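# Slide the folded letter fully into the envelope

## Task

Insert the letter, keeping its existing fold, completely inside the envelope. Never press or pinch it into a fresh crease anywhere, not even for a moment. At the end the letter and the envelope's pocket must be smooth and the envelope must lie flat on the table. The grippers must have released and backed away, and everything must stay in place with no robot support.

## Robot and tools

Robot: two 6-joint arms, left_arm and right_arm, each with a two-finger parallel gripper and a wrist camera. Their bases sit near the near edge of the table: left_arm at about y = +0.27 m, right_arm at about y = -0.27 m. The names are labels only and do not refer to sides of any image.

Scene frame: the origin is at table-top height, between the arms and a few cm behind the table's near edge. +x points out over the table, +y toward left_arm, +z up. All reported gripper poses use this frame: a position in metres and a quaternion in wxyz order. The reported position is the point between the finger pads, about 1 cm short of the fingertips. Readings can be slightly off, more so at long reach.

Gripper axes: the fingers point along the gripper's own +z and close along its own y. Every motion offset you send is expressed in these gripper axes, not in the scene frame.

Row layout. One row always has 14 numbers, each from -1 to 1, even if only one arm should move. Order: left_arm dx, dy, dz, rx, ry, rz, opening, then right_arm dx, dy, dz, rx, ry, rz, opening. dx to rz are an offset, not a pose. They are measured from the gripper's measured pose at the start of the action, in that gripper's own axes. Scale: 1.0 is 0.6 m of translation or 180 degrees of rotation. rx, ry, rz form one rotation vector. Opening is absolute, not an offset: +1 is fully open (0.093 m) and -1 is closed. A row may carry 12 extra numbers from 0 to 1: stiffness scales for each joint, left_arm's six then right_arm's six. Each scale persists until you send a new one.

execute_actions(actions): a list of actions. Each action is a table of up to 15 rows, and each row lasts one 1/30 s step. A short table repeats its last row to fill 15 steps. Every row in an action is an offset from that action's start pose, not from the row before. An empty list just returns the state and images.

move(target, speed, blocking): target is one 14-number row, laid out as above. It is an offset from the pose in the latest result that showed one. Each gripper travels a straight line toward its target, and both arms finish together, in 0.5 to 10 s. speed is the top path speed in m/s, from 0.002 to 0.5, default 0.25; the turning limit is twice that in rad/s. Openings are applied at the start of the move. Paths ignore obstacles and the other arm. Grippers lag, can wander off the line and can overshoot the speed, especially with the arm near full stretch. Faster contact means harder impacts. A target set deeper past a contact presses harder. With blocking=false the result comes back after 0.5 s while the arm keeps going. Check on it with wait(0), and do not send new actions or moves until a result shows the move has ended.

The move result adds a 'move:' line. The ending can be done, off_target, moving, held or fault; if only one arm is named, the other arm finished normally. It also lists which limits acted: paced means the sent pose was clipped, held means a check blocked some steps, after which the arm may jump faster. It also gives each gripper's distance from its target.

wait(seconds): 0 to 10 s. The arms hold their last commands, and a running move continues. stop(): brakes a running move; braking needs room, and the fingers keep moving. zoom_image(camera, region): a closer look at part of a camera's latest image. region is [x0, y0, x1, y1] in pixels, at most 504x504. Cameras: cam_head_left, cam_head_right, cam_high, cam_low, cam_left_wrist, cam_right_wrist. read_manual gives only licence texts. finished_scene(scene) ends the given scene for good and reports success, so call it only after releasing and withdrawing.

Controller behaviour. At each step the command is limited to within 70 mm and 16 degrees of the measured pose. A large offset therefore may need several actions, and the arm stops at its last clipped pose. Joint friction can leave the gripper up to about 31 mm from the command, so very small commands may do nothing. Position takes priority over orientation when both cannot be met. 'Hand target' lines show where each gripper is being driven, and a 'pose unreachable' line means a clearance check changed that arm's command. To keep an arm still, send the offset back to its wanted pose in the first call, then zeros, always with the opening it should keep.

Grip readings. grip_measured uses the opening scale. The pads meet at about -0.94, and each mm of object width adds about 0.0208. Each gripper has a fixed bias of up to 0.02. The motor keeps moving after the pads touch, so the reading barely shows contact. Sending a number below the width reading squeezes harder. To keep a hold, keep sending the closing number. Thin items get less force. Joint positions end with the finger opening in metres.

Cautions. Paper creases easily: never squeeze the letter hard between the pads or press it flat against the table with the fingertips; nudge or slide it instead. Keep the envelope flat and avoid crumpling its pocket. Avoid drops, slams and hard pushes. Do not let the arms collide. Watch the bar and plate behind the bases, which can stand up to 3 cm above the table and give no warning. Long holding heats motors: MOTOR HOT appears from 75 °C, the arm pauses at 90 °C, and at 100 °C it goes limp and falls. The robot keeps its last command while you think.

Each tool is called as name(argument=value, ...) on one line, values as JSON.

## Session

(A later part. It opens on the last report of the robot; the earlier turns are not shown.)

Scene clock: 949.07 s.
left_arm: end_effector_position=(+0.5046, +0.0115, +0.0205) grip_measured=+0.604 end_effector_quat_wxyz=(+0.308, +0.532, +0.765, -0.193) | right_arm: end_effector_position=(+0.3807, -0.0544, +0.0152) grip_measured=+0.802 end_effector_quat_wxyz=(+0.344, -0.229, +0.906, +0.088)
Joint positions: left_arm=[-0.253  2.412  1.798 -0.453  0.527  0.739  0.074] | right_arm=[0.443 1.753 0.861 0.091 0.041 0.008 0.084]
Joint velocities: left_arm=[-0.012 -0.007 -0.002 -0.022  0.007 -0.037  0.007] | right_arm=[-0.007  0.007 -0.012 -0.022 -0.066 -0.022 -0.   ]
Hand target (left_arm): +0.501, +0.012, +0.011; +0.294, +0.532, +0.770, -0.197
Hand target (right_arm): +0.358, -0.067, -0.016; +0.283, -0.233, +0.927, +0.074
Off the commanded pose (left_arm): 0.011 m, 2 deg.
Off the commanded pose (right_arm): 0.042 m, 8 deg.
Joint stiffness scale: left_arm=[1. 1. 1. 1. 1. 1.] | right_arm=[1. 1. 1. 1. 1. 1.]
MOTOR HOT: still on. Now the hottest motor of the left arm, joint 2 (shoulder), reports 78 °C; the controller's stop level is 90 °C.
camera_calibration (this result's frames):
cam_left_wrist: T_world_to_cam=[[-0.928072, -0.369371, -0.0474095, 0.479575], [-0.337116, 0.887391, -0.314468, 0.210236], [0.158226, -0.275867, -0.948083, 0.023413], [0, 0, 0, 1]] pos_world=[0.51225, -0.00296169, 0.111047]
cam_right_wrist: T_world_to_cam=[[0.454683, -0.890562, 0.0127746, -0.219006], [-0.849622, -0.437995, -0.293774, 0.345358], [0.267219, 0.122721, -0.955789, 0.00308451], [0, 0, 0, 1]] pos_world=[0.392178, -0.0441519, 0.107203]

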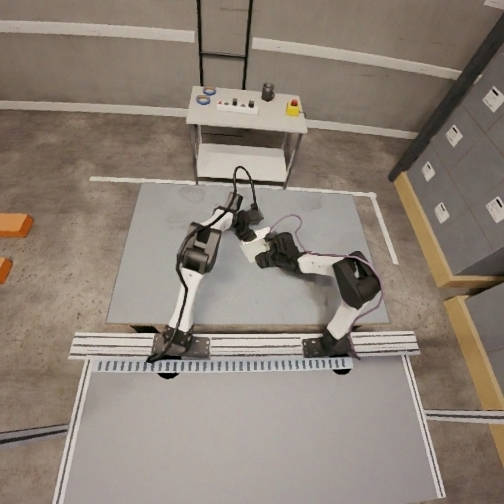

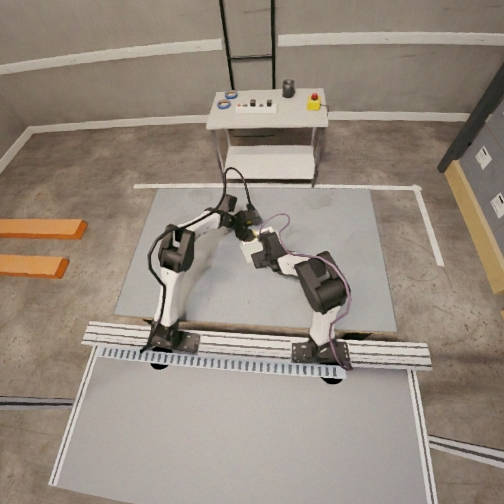

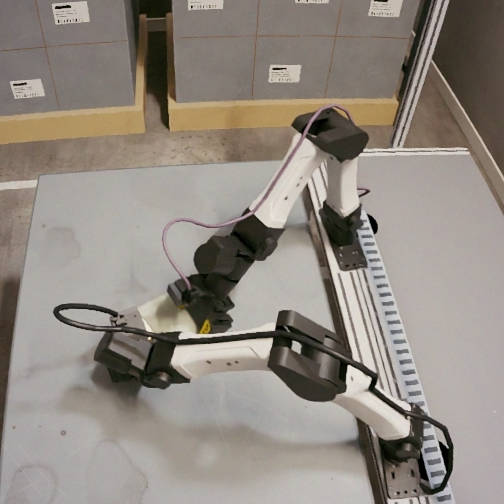

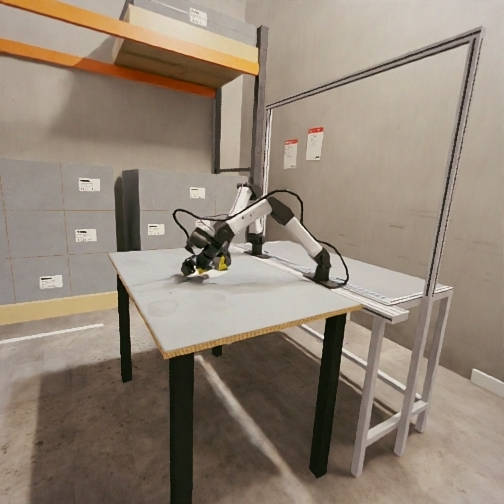

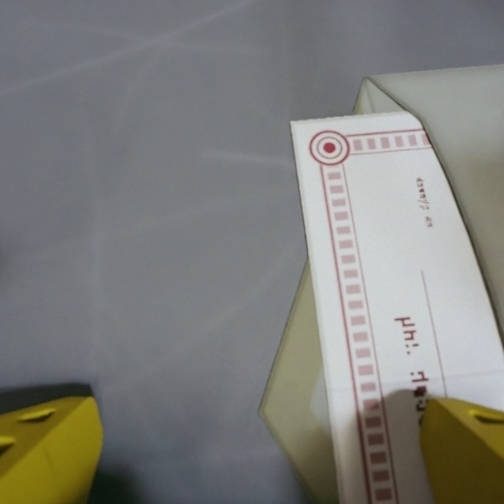

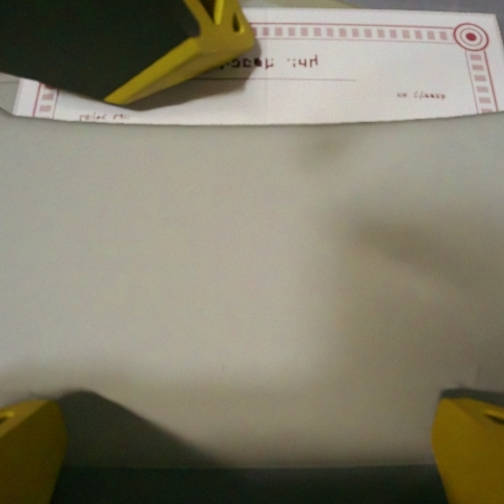

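zoom_image(camera="cam_left_wrist", region=[252, 40, 504, 292])

zoom_image(camera="cam_left_wrist", region=[252, 252, 504, 504])

Region (252, 40, 504, 292) of cam_left_wrist's 504x504 image, scaled by 2.000, with more detail than that image has.

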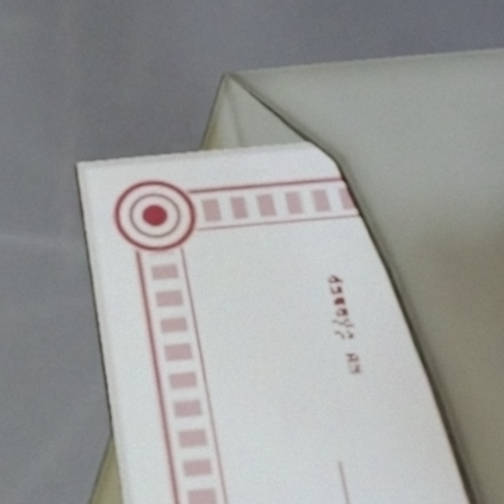

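Region (252, 252, 504, 504) of cam_left_wrist's 504x504 image, scaled by 2.000, with more detail than that image has.

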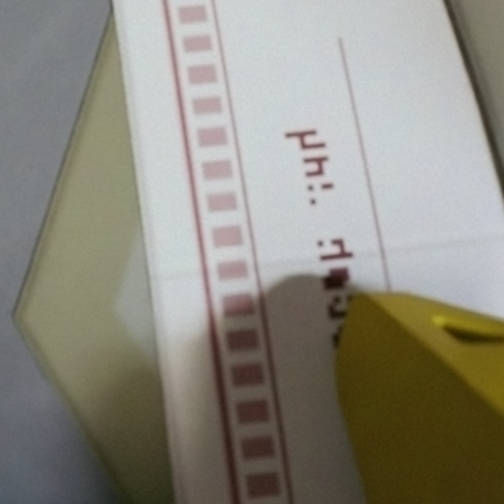

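zoom_image(camera="cam_right_wrist", region=[252, 0, 504, 160])

zoom_image(camera="cam_head_left", region=[215, 195, 305, 285])

Region (252, 0, 504, 160) of cam_right_wrist's 504x504 image, scaled by 2.000, with more detail than that image has; it fills the top 320 rows of this view, and the rest is white.

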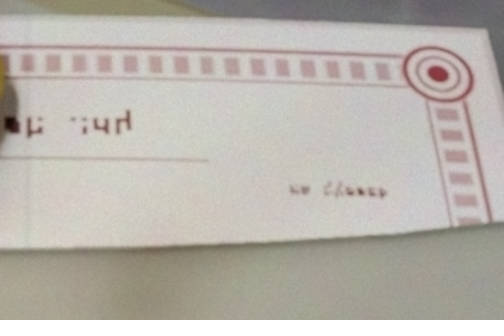

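Region (215, 195, 305, 285) of cam_head_left's 504x504 image, scaled by 5.600, with more detail than that image has.

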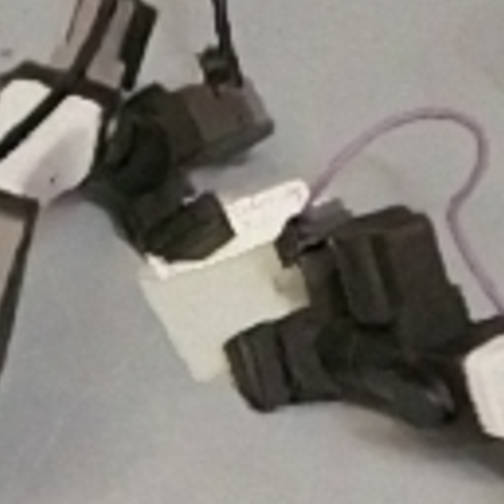

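execute_actions(actions=[[[0.013,-0.005,0.010,0.0055,0.0055,-0.004,0.64,0.068,0,0.0135,0,0.043,0,0.8],[0.013,-0.005,0.010,0.0055,0.0055,-0.004,0.67,0.068,0,0.0135,0,0.043,0,0.8],[0.013,-0.005,0.010,0.0055,0.0055,-0.004,0.70,0.068,0,0.0135,0,0.043,0,0.8],[0.013,-0.005,0.010,0.0055,0.0055,-0.004,0.73,0.068,0,0.0135,0,0.043,0,0.8],[0.013,-0.005,0.010,0.0055,0.0055,-0.004,0.76,0.068,0,0.0135,0,0.043,0,0.8],[0.013,-0.005,0.010,0.0055,0.0055,-0.004,0.79,0.068,0,0.0135,0,0.043,0,0.8],[0.013,-0.005,0.010,0.0055,0.0055,-0.004,0.82,0.068,0,0.0135,0,0.043,0,0.8],[0.013,-0.005,0.010,0.0055,0.0055,-0.004,0.85,0.068,0,0.0135,0,0.043,0,0.8],[0.013,-0.005,0.010,0.0055,0.0055,-0.004,0.88,0.068,0,0.0135,0,0.043,0,0.8],[0.013,-0.005,0.010,0.0055,0.0055,-0.004,0.91,0.068,0,0.0135,0,0.043,0,0.8],[0.013,-0.005,0.010,0.0055,0.0055,-0.004,0.94,0.068,0,0.0135,0,0.043,0,0.8],[0.013,-0.005,0.010,0.0055,0.0055,-0.004,0.96,0.068,0,0.0135,0,0.043,0,0.8]]])

Scene clock: 1051.43 s.
left_arm: end_effector_position=(+0.5048, +0.0111, +0.0209) grip_measured=+0.957 end_effector_quat_wxyz=(+0.308, +0.532, +0.764, -0.194) | right_arm: end_effector_position=(+0.3807, -0.0544, +0.0152) grip_measured=+0.802 end_effector_quat_wxyz=(+0.344, -0.229, +0.906, +0.088)
Joint positions: left_arm=[-0.253  2.412  1.798 -0.451  0.53   0.738  0.091] | right_arm=[0.443 1.753 0.861 0.091 0.041 0.008 0.084]
Joint velocities: left_arm=[-0.007  0.002 -0.007  0.007  0.022 -0.066 -0.001] | right_arm=[ 0.002 -0.022 -0.007  0.051  0.022 -0.051 -0.001]
Hand target (left_arm): +0.502, +0.012, +0.011; +0.295, +0.532, +0.769, -0.197
Hand target (right_arm): +0.358, -0.067, -0.016; +0.283, -0.233, +0.927, +0.074
Off the commanded pose (left_arm): 0.011 m, 2 deg.
Off the commanded pose (right_arm): 0.042 m, 8 deg.
Joint stiffness scale: left_arm=[1. 1. 1. 1. 1. 1.] | right_arm=[1. 1. 1. 1. 1. 1.]
MOTOR HOT: still on. Now the hottest motor of the left arm, joint 2 (shoulder), reports 73 °C; the controller's stop level is 90 °C.
camera_calibration (this result's frames):
cam_left_wrist: T_world_to_cam=[[-0.928179, -0.369176, -0.0468252, 0.479613], [-0.336657, 0.886636, -0.317079, 0.210586], [0.158575, -0.278542, -0.947243, 0.0234831], [0, 0, 0, 1]] pos_world=[0.512338, -0.00311066, 0.111475]
cam_right_wrist: T_world_to_cam=[[0.454683, -0.890562, 0.0127746, -0.219006], [-0.849622, -0.437995, -0.293774, 0.345358], [0.267219, 0.122721, -0.955789, 0.00308451], [0, 0, 0, 1]] pos_world=[0.392178, -0.0441519, 0.107203]

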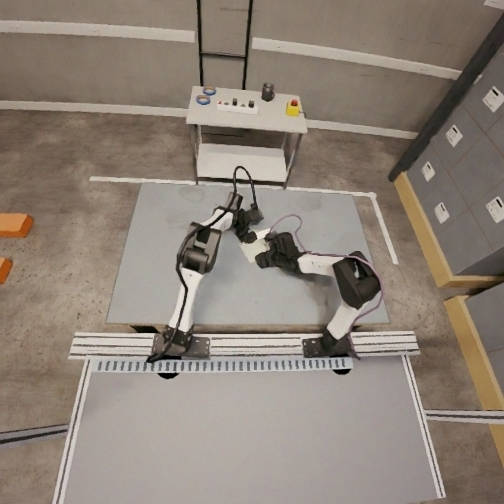

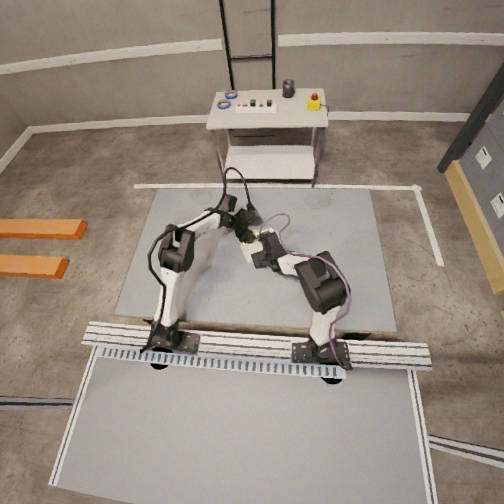

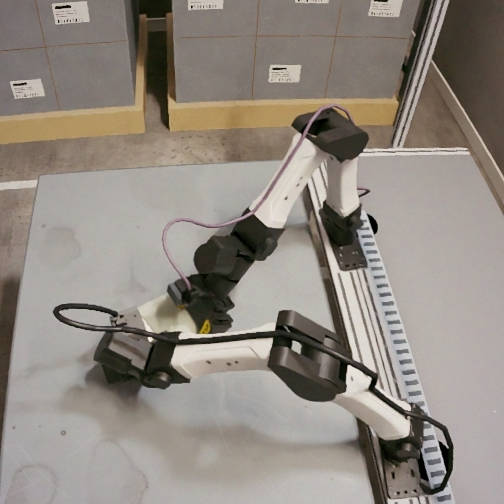

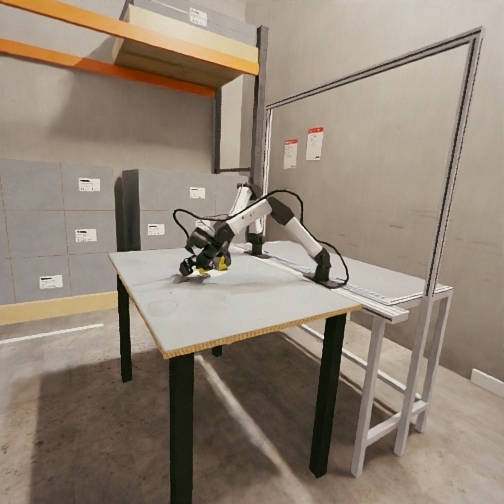

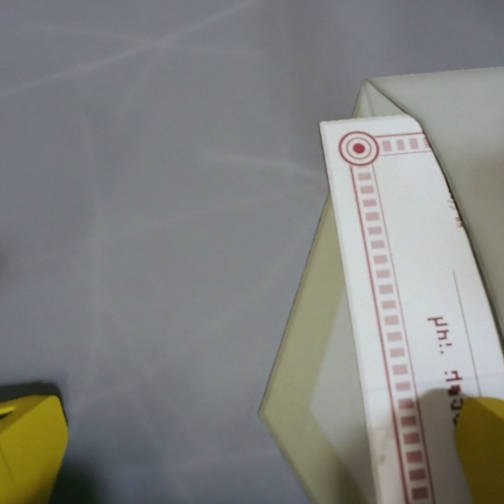

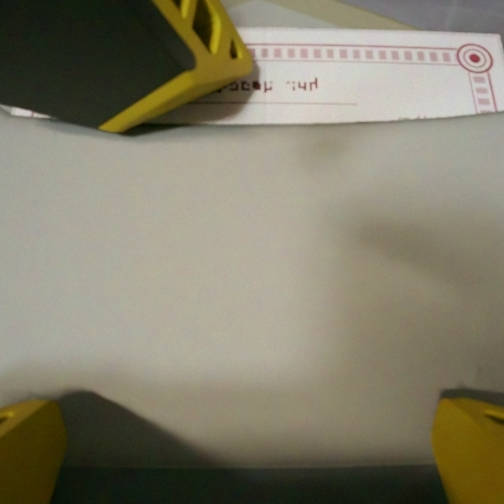

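execute_actions(actions=[[[0.006,-0.002,0.005,0.002,0.002,-0.002,0.96,0.068,0,0.0135,0,0.043,0,0.8],[0,0,0,0,0,0,0.96,0.068,0,0.0135,0,0.043,0,0.8],[-0.007,0.0014,-0.006,-0.0018,-0.002,0.0016,0.96,0.068,0,0.0135,0,0.043,0,0.8],[-0.014,0.003,-0.012,-0.0037,-0.004,0.0032,0.96,0.068,0,0.0135,0,0.043,0,0.8],[-0.018,0.0037,-0.016,-0.0048,-0.0053,0.0042,0.96,0.068,0,0.0135,0,0.043,0,0.8],[-0.022,0.0045,-0.019,-0.0059,-0.0065,0.0052,0.96,0.068,0,0.0135,0,0.043,0,0.8],[-0.025,0.005,-0.022,-0.0066,-0.0073,0.0058,0.96,0.068,0,0.0135,0,0.043,0,0.8],[-0.0276,0.0057,-0.024,-0.0074,-0.0081,0.0064,0.96,0.068,0,0.0135,0,0.043,0,0.8]]])

Scene clock: 1086.33 s.
left_arm: end_effector_position=(+0.5059, +0.0106, +0.0279) grip_measured=+0.958 end_effector_quat_wxyz=(+0.315, +0.533, +0.762, -0.192) | right_arm: end_effector_position=(+0.3807, -0.0544, +0.0152) grip_measured=+0.802 end_effector_quat_wxyz=(+0.344, -0.229, +0.906, +0.088)
Joint positions: left_arm=[-0.253  2.399  1.798 -0.45   0.53   0.738  0.091] | right_arm=[0.443 1.753 0.861 0.091 0.041 0.008 0.084]
Joint velocities: left_arm=[ 0.002  0.002  0.002  0.051 -0.066 -0.037 -0.   ] | right_arm=[-0.007 -0.012  0.002 -0.007  0.007 -0.081 -0.   ]
Hand target (left_arm): +0.508, +0.010, +0.043; +0.326, +0.534, +0.757, -0.188
Hand target (right_arm): +0.358, -0.067, -0.016; +0.283, -0.233, +0.927, +0.074
Off the commanded pose (left_arm): 0.015 m, 2 deg.
Off the commanded pose (right_arm): 0.042 m, 8 deg.
Joint stiffness scale: left_arm=[1. 1. 1. 1. 1. 1.] | right_arm=[1. 1. 1. 1. 1. 1.]
MOTOR HOT: still on. Now the hottest motor of the left arm, joint 2 (shoulder), reports 73 °C; the controller's stop level is 90 °C.
camera_calibration (this result's frames):
cam_left_wrist: T_world_to_cam=[[-0.927486, -0.369517, -0.0568027, 0.480765], [-0.332674, 0.885058, -0.325577, 0.211806], [0.17058, -0.283072, -0.943808, 0.0236877], [0, 0, 0, 1]] pos_world=[0.512324, -0.00310403, 0.118625]
cam_right_wrist: T_world_to_cam=[[0.454683, -0.890562, 0.0127746, -0.219006], [-0.849622, -0.437995, -0.293774, 0.345358], [0.267219, 0.122721, -0.955789, 0.00308451], [0, 0, 0, 1]] pos_world=[0.392178, -0.0441519, 0.107203]

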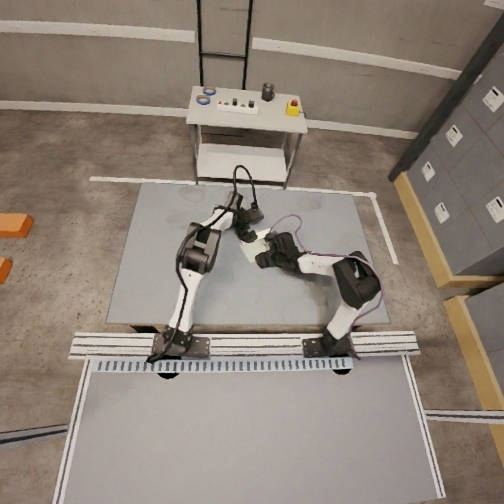

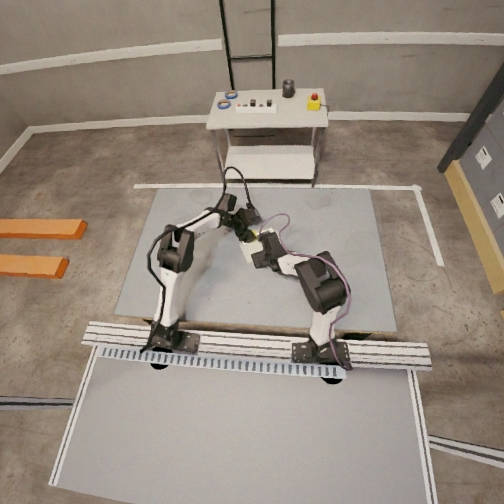

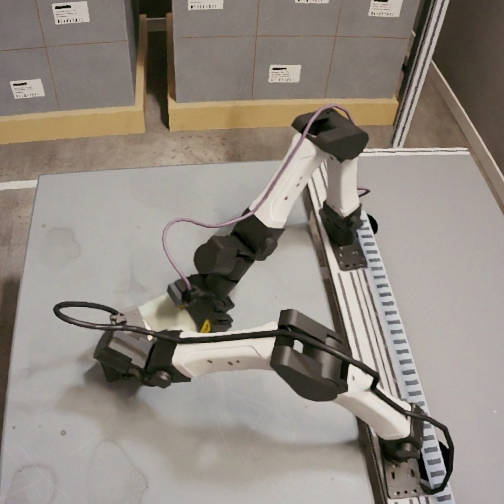

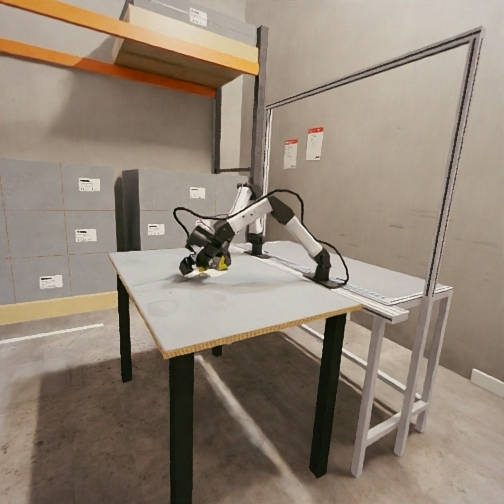

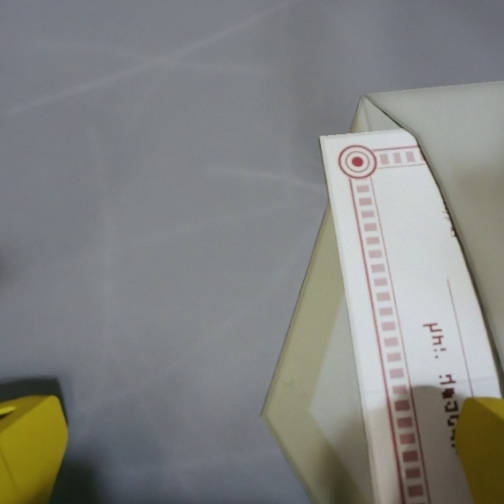

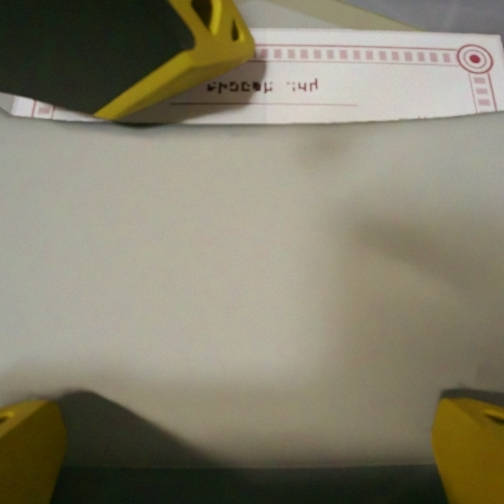

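execute_actions(actions=[[[-0.01,0.002,-0.009,-0.003,-0.003,0.002,0.83,0.068,0,0.0135,0,0.043,0,0.8],[-0.005,0.001,-0.004,-0.001,-0.001,0.001,0.70,0.068,0,0.0135,0,0.043,0,0.8],[0,0,0,0,0,0,0.57,0.068,0,0.0135,0,0.043,0,0.8],[0.003,-0.001,0.003,0.001,0.001,-0.001,0.44,0.068,0,0.0135,0,0.043,0,0.8],[0.005,-0.001,0.005,0.0015,0.0016,-0.0013,0.31,0.068,0,0.0135,0,0.043,0,0.8],[0.007,-0.0014,0.006,0.0018,0.002,-0.0016,0.21,0.068,0,0.0135,0,0.043,0,0.8],[0.008,-0.0017,0.007,0.0022,0.0024,-0.002,0.21,0.068,0,0.0135,0,0.043,0,0.8],[0.010,-0.002,0.009,0.0028,0.003,-0.0024,0.21,0.068,0,0.0135,0,0.043,0,0.8],[0.014,-0.003,0.012,0.0037,0.004,-0.0032,0.21,0.068,0,0.0135,0,0.043,0,0.8],[0.017,-0.0036,0.015,0.0046,0.005,-0.004,0.21,0.068,0,0.0135,0,0.043,0,0.8],[0.020,-0.0043,0.018,0.0055,0.006,-0.0048,0.21,0.068,0,0.0135,0,0.043,0,0.8],[0.0225,-0.005,0.0195,0.0063,0.007,-0.0055,0.21,0.068,0,0.0135,0,0.043,0,0.8],[0.024,-0.006,0.020,0.007,0.0077,-0.006,0.21,0.068,0,0.0135,0,0.043,0,0.8]]])

wait(seconds=0.2)

Scene clock: 1094.33 s.
left_arm: end_effector_position=(+0.5047, +0.0107, +0.0204) grip_measured=+0.212 end_effector_quat_wxyz=(+0.308, +0.532, +0.764, -0.195) | right_arm: end_effector_position=(+0.3807, -0.0544, +0.0152) grip_measured=+0.802 end_effector_quat_wxyz=(+0.344, -0.229, +0.906, +0.088)
Joint positions: left_arm=[-0.253  2.413  1.798 -0.449  0.532  0.737  0.055] | right_arm=[0.443 1.753 0.861 0.091 0.041 0.008 0.084]
Joint velocities: left_arm=[ 0.012  0.022 -0.012 -0.037  0.168 -0.037  0.001] | right_arm=[ 0.002 -0.022 -0.017 -0.037 -0.022  0.051 -0.   ]
Hand target (left_arm): +0.503, +0.012, +0.009; +0.298, +0.531, +0.769, -0.197
Hand target (right_arm): +0.358, -0.067, -0.016; +0.283, -0.233, +0.927, +0.074
Off the commanded pose (left_arm): 0.012 m, 1 deg.
Off the commanded pose (right_arm): 0.042 m, 8 deg.
Joint stiffness scale: left_arm=[1. 1. 1. 1. 1. 1.] | right_arm=[1. 1. 1. 1. 1. 1.]
MOTOR HOT: still on. Now the hottest motor of the left arm, joint 2 (shoulder), reports 76 °C; the controller's stop level is 90 °C.
camera_calibration (this result's frames):
cam_left_wrist: T_world_to_cam=[[-0.928464, -0.36868, -0.0450474, 0.479518], [-0.336442, 0.886199, -0.318526, 0.210635], [0.157355, -0.280584, -0.946843, 0.0235685], [0, 0, 0, 1]] pos_world=[0.512373, -0.00326283, 0.111009]
cam_right_wrist: T_world_to_cam=[[0.454683, -0.890562, 0.0127746, -0.219006], [-0.849622, -0.437995, -0.293774, 0.345358], [0.267219, 0.122721, -0.955789, 0.00308451], [0, 0, 0, 1]] pos_world=[0.392178, -0.0441519, 0.107203]

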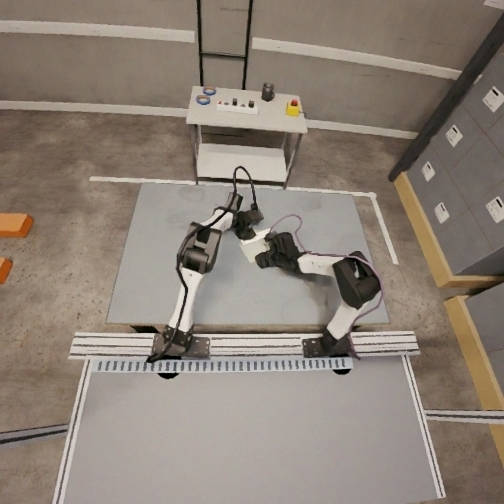

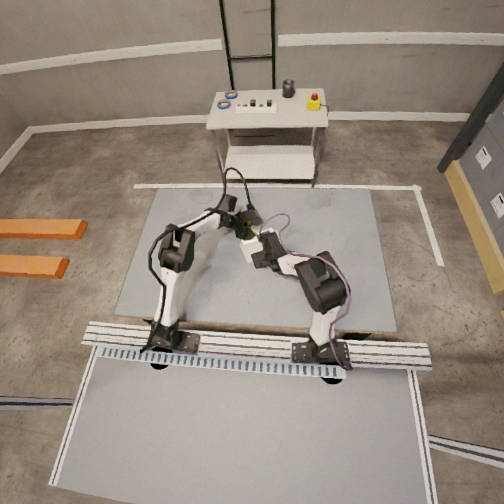

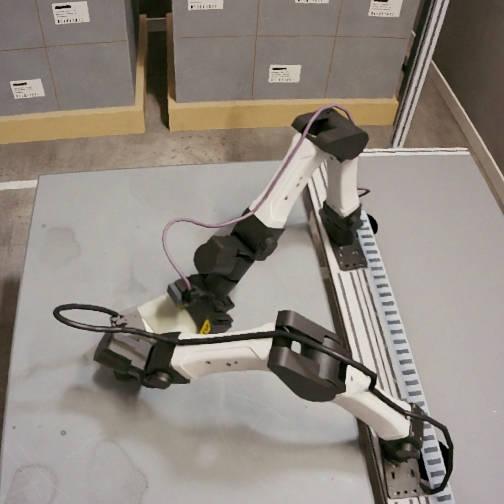

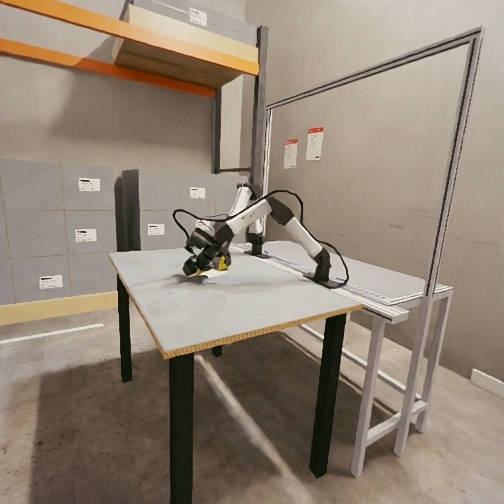

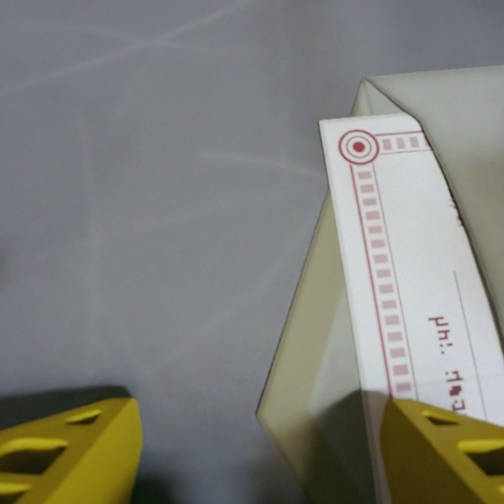

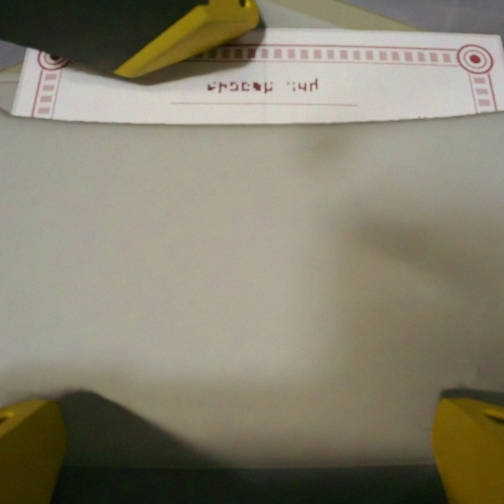

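Scene clock: 1094.53 s.
left_arm: end_effector_position=(+0.5047, +0.0107, +0.0206) grip_measured=+0.212 end_effector_quat_wxyz=(+0.309, +0.532, +0.764, -0.196) | right_arm: end_effector_position=(+0.3807, -0.0544, +0.0152) grip_measured=+0.802 end_effector_quat_wxyz=(+0.344, -0.229, +0.906, +0.088)
Joint positions: left_arm=[-0.253  2.413  1.798 -0.449  0.534  0.737  0.055] | right_arm=[0.443 1.753 0.861 0.091 0.041 0.008 0.084]
Joint velocities: left_arm=[ 0.007 -0.002  0.002 -0.022 -0.022  0.081 -0.   ] | right_arm=[ 0.002 -0.007 -0.007 -0.066 -0.007 -0.022 -0.   ]
Hand target (left_arm): +0.503, +0.012, +0.010; +0.298, +0.531, +0.769, -0.197
Hand target (right_arm): +0.358, -0.067, -0.016; +0.283, -0.233, +0.927, +0.074
Off the commanded pose (left_arm): 0.012 m, 1 deg.
Off the commanded pose (right_arm): 0.042 m, 8 deg.
Joint stiffness scale: left_arm=[1. 1. 1. 1. 1. 1.] | right_arm=[1. 1. 1. 1. 1. 1.]
MOTOR HOT: still on. Now the hottest motor of the left arm, joint 2 (shoulder), reports 76 °C; the controller's stop level is 90 °C.
wait: 0.20 s; at rest by 0.17 s
camera_calibration (this result's frames):
cam_left_wrist: T_world_to_cam=[[-0.928637, -0.368348, -0.0441964, 0.479557], [-0.336207, 0.88594, -0.319491, 0.210559], [0.156839, -0.281832, -0.946558, 0.0239498], [0, 0, 0, 1]] pos_world=[0.512369, -0.00314942, 0.111136]
cam_right_wrist: T_world_to_cam=[[0.454683, -0.890562, 0.0127746, -0.219006], [-0.849622, -0.437995, -0.293774, 0.345358], [0.267219, 0.122721, -0.955789, 0.00308451], [0, 0, 0, 1]] pos_world=[0.392178, -0.0441519, 0.107203]

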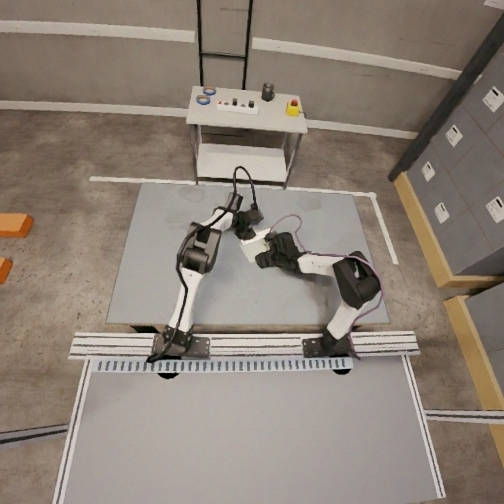

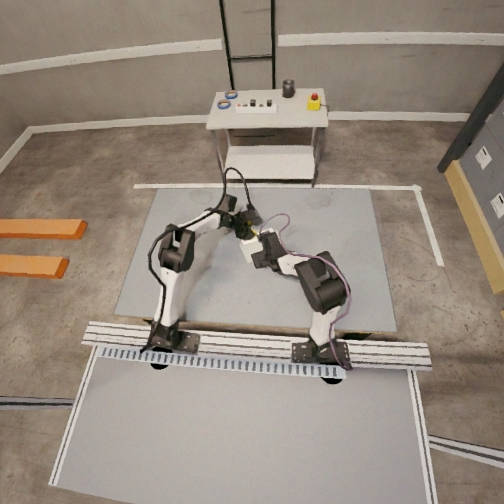

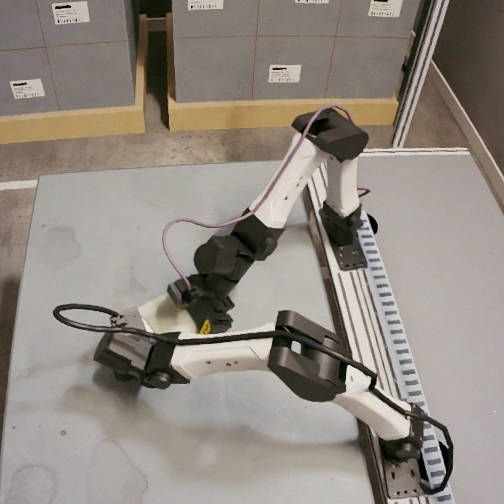

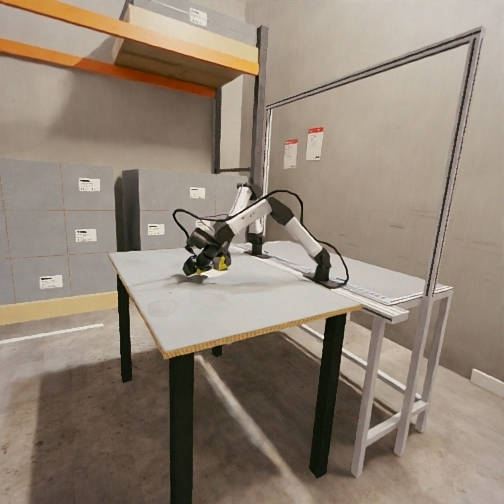

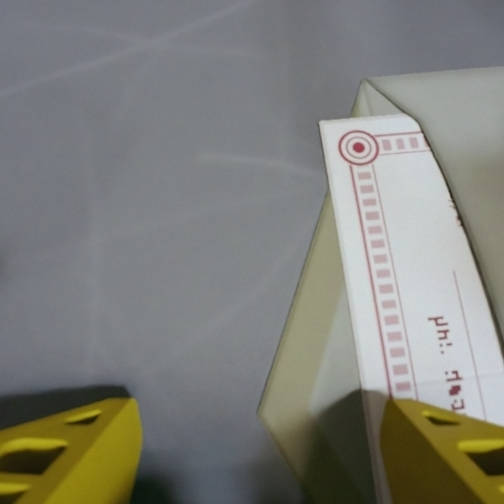

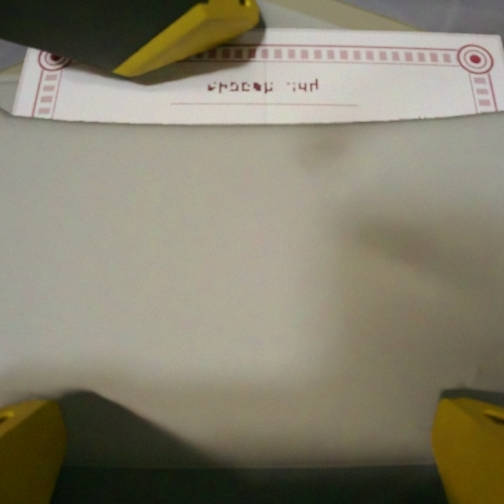

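execute_actions(actions=[[[0.013,-0.005,0.010,0.0055,0.0055,-0.004,0.235,0.068,0,0.0135,0,0.043,0,0.8],[0.013,-0.005,0.010,0.0055,0.0055,-0.004,0.26,0.068,0,0.0135,0,0.043,0,0.8],[0.013,-0.005,0.010,0.0055,0.0055,-0.004,0.285,0.068,0,0.0135,0,0.043,0,0.8],[0.013,-0.005,0.010,0.0055,0.0055,-0.004,0.31,0.068,0,0.0135,0,0.043,0,0.8],[0.013,-0.005,0.010,0.0055,0.0055,-0.004,0.335,0.068,0,0.0135,0,0.043,0,0.8],[0.013,-0.005,0.010,0.0055,0.0055,-0.004,0.36,0.068,0,0.0135,0,0.043,0,0.8],[0.013,-0.005,0.010,0.0055,0.0055,-0.004,0.385,0.068,0,0.0135,0,0.043,0,0.8],[0.013,-0.005,0.010,0.0055,0.0055,-0.004,0.41,0.068,0,0.0135,0,0.043,0,0.8],[0.013,-0.005,0.010,0.0055,0.0055,-0.004,0.435,0.068,0,0.0135,0,0.043,0,0.8],[0.013,-0.005,0.010,0.0055,0.0055,-0.004,0.46,0.068,0,0.0135,0,0.043,0,0.8],[0.013,-0.005,0.010,0.0055,0.0055,-0.004,0.485,0.068,0,0.0135,0,0.043,0,0.8],[0.013,-0.005,0.010,0.0055,0.0055,-0.004,0.51,0.068,0,0.0135,0,0.043,0,0.8],[0.013,-0.005,0.010,0.0055,0.0055,-0.004,0.535,0.068,0,0.0135,0,0.043,0,0.8],[0.013,-0.005,0.010,0.0055,0.0055,-0.004,0.56,0.068,0,0.0135,0,0.043,0,0.8]]])

Scene clock: 1101.47 s.
left_arm: end_effector_position=(+0.5048, +0.0107, +0.0206) grip_measured=+0.555 end_effector_quat_wxyz=(+0.309, +0.532, +0.764, -0.195) | right_arm: end_effector_position=(+0.3807, -0.0544, +0.0152) grip_measured=+0.802 end_effector_quat_wxyz=(+0.344, -0.229, +0.906, +0.088)
Joint positions: left_arm=[-0.253  2.413  1.798 -0.449  0.534  0.737  0.072] | right_arm=[0.443 1.753 0.861 0.091 0.041 0.008 0.084]
Joint velocities: left_arm=[ 0.002 -0.022 -0.012  0.022  0.066 -0.081  0.006] | right_arm=[ 0.007  0.002  0.017  0.037 -0.022  0.037 -0.   ]
Hand target (left_arm): +0.502, +0.011, +0.011; +0.296, +0.531, +0.768, -0.199
Hand target (right_arm): +0.358, -0.067, -0.016; +0.283, -0.233, +0.927, +0.074
Off the commanded pose (left_arm): 0.010 m, 2 deg.
Off the commanded pose (right_arm): 0.042 m, 8 deg.
Joint stiffness scale: left_arm=[1. 1. 1. 1. 1. 1.] | right_arm=[1. 1. 1. 1. 1. 1.]
MOTOR HOT: still on. Now the hottest motor of the left arm, joint 2 (shoulder), reports 76 °C; the controller's stop level is 90 °C.
camera_calibration (this result's frames):
cam_left_wrist: T_world_to_cam=[[-0.928604, -0.36836, -0.0447778, 0.479665], [-0.335977, 0.885862, -0.31995, 0.210567], [0.157524, -0.282062, -0.946376, 0.0236518], [0, 0, 0, 1]] pos_world=[0.512439, -0.00317272, 0.111233]
cam_right_wrist: T_world_to_cam=[[0.454683, -0.890562, 0.0127746, -0.219006], [-0.849622, -0.437995, -0.293774, 0.345358], [0.267219, 0.122721, -0.955789, 0.00308451], [0, 0, 0, 1]] pos_world=[0.392178, -0.0441519, 0.107203]

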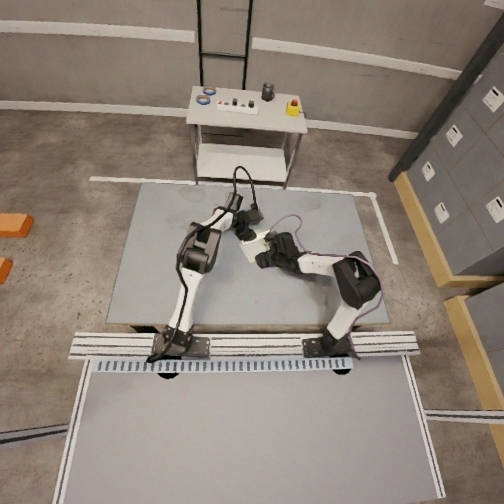

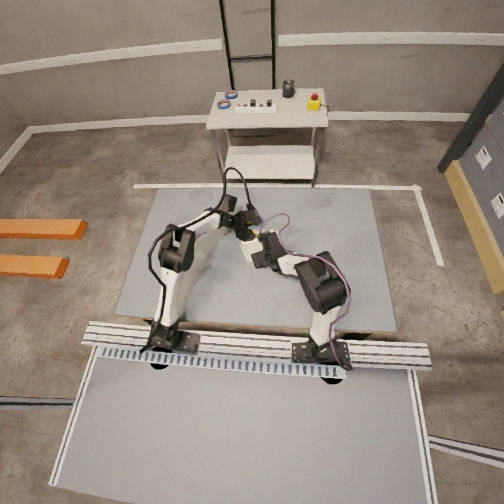

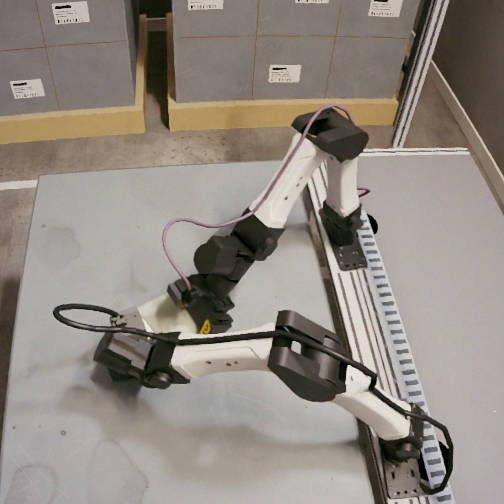

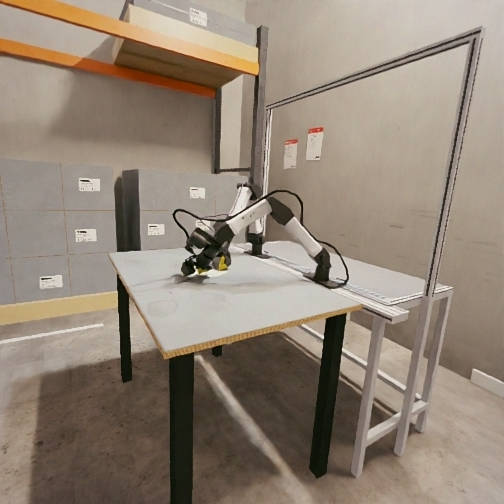

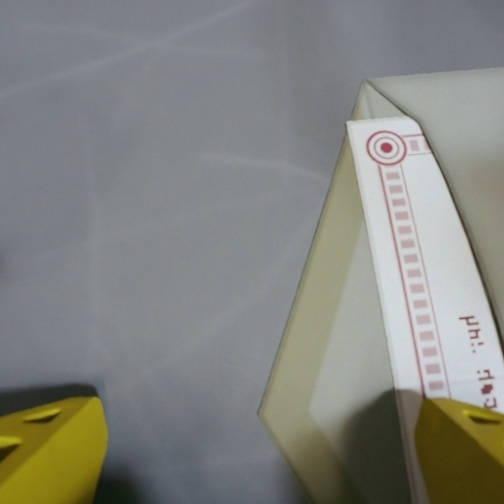

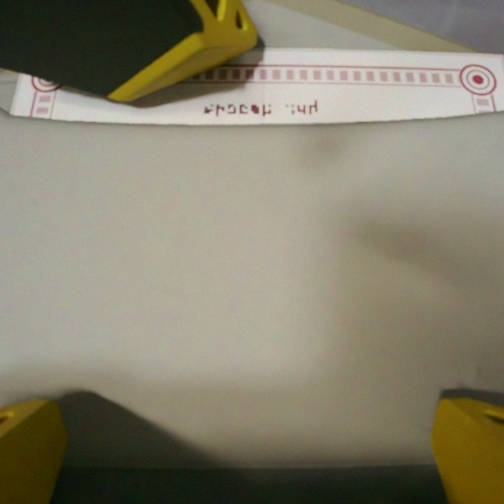

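execute_actions(actions=[[[0.013,-0.005,0.010,0.0055,0.0055,-0.004,0.59,0.068,0,0.0135,0,0.043,0,0.8],[0.013,-0.005,0.010,0.0055,0.0055,-0.004,0.62,0.068,0,0.0135,0,0.043,0,0.8],[0.013,-0.005,0.010,0.0055,0.0055,-0.004,0.65,0.068,0,0.0135,0,0.043,0,0.8],[0.013,-0.005,0.010,0.0055,0.0055,-0.004,0.68,0.068,0,0.0135,0,0.043,0,0.8],[0.013,-0.005,0.010,0.0055,0.0055,-0.004,0.71,0.068,0,0.0135,0,0.043,0,0.8],[0.013,-0.005,0.010,0.0055,0.0055,-0.004,0.74,0.068,0,0.0135,0,0.043,0,0.8],[0.013,-0.005,0.010,0.0055,0.0055,-0.004,0.77,0.068,0,0.0135,0,0.043,0,0.8],[0.013,-0.005,0.010,0.0055,0.0055,-0.004,0.80,0.068,0,0.0135,0,0.043,0,0.8],[0.013,-0.005,0.010,0.0055,0.0055,-0.004,0.83,0.068,0,0.0135,0,0.043,0,0.8],[0.013,-0.005,0.010,0.0055,0.0055,-0.004,0.86,0.068,0,0.0135,0,0.043,0,0.8],[0.013,-0.005,0.010,0.0055,0.0055,-0.004,0.89,0.068,0,0.0135,0,0.043,0,0.8],[0.013,-0.005,0.010,0.0055,0.0055,-0.004,0.92,0.068,0,0.0135,0,0.043,0,0.8],[0.013,-0.005,0.010,0.0055,0.0055,-0.004,0.95,0.068,0,0.0135,0,0.043,0,0.8],[0.013,-0.005,0.010,0.0055,0.0055,-0.004,0.97,0.068,0,0.0135,0,0.043,0,0.8]]])

Scene clock: 1110.10 s.
left_arm: end_effector_position=(+0.5048, +0.0104, +0.0209) grip_measured=+0.965 end_effector_quat_wxyz=(+0.310, +0.532, +0.763, -0.196) | right_arm: end_effector_position=(+0.3807, -0.0544, +0.0152) grip_measured=+0.802 end_effector_quat_wxyz=(+0.344, -0.229, +0.906, +0.088)
Joint positions: left_arm=[-0.253  2.413  1.798 -0.447  0.536  0.737  0.092] | right_arm=[0.443 1.753 0.861 0.091 0.041 0.008 0.084]
Joint velocities: left_arm=[-0.012 -0.002  0.002 -0.022  0.051 -0.066  0.004] | right_arm=[-0.007 -0.007  0.002  0.022 -0.037 -0.081  0.001]
Hand target (left_arm): +0.502, +0.011, +0.011; +0.297, +0.531, +0.768, -0.199
Hand target (right_arm): +0.358, -0.067, -0.016; +0.283, -0.233, +0.927, +0.074
Off the commanded pose (left_arm): 0.011 m, 2 deg.
Off the commanded pose (right_arm): 0.042 m, 8 deg.
Joint stiffness scale: left_arm=[1. 1. 1. 1. 1. 1.] | right_arm=[1. 1. 1. 1. 1. 1.]
MOTOR HOT: still on. Now the hottest motor of the left arm, joint 2 (shoulder), reports 75 °C; the controller's stop level is 90 °C.
camera_calibration (this result's frames):
cam_left_wrist: T_world_to_cam=[[-0.92884, -0.367874, -0.0438732, 0.479644], [-0.335416, 0.885301, -0.322083, 0.210739], [0.157327, -0.284448, -0.945694, 0.0239465], [0, 0, 0, 1]] pos_world=[0.51243, -0.00330789, 0.111565]
cam_right_wrist: T_world_to_cam=[[0.454683, -0.890562, 0.0127746, -0.219006], [-0.849622, -0.437995, -0.293774, 0.345358], [0.267219, 0.122721, -0.955789, 0.00308451], [0, 0, 0, 1]] pos_world=[0.392178, -0.0441519, 0.107203]

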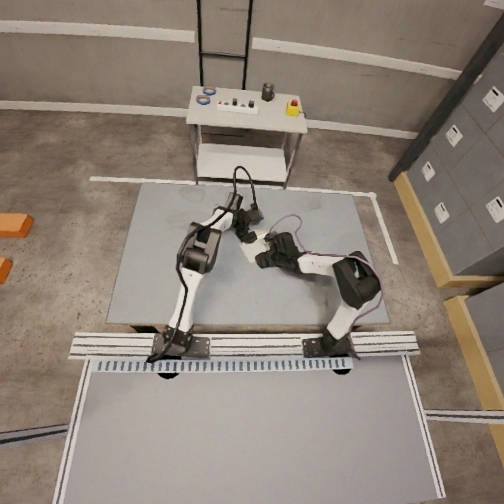

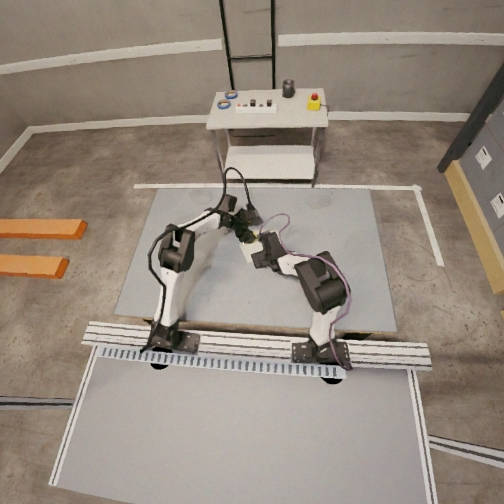

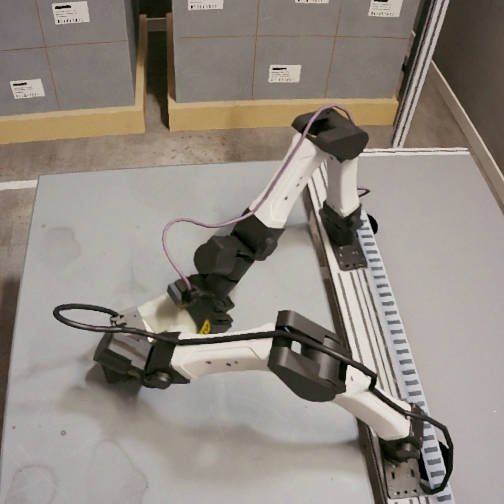

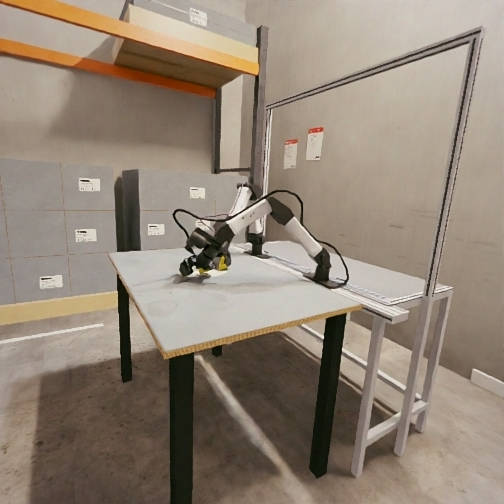

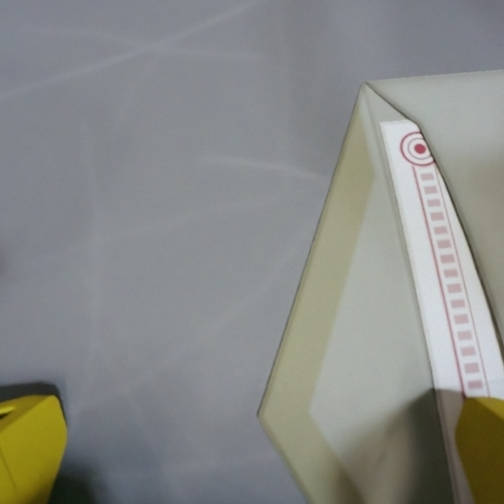

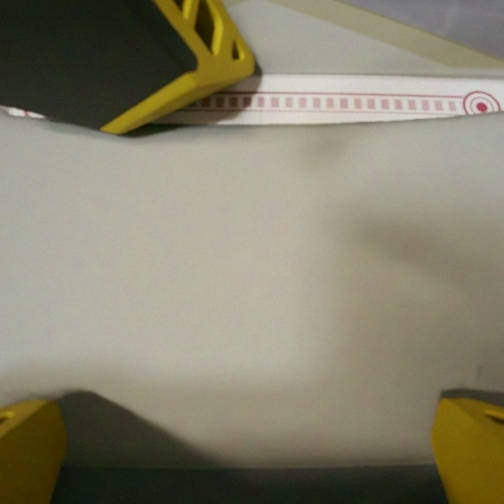

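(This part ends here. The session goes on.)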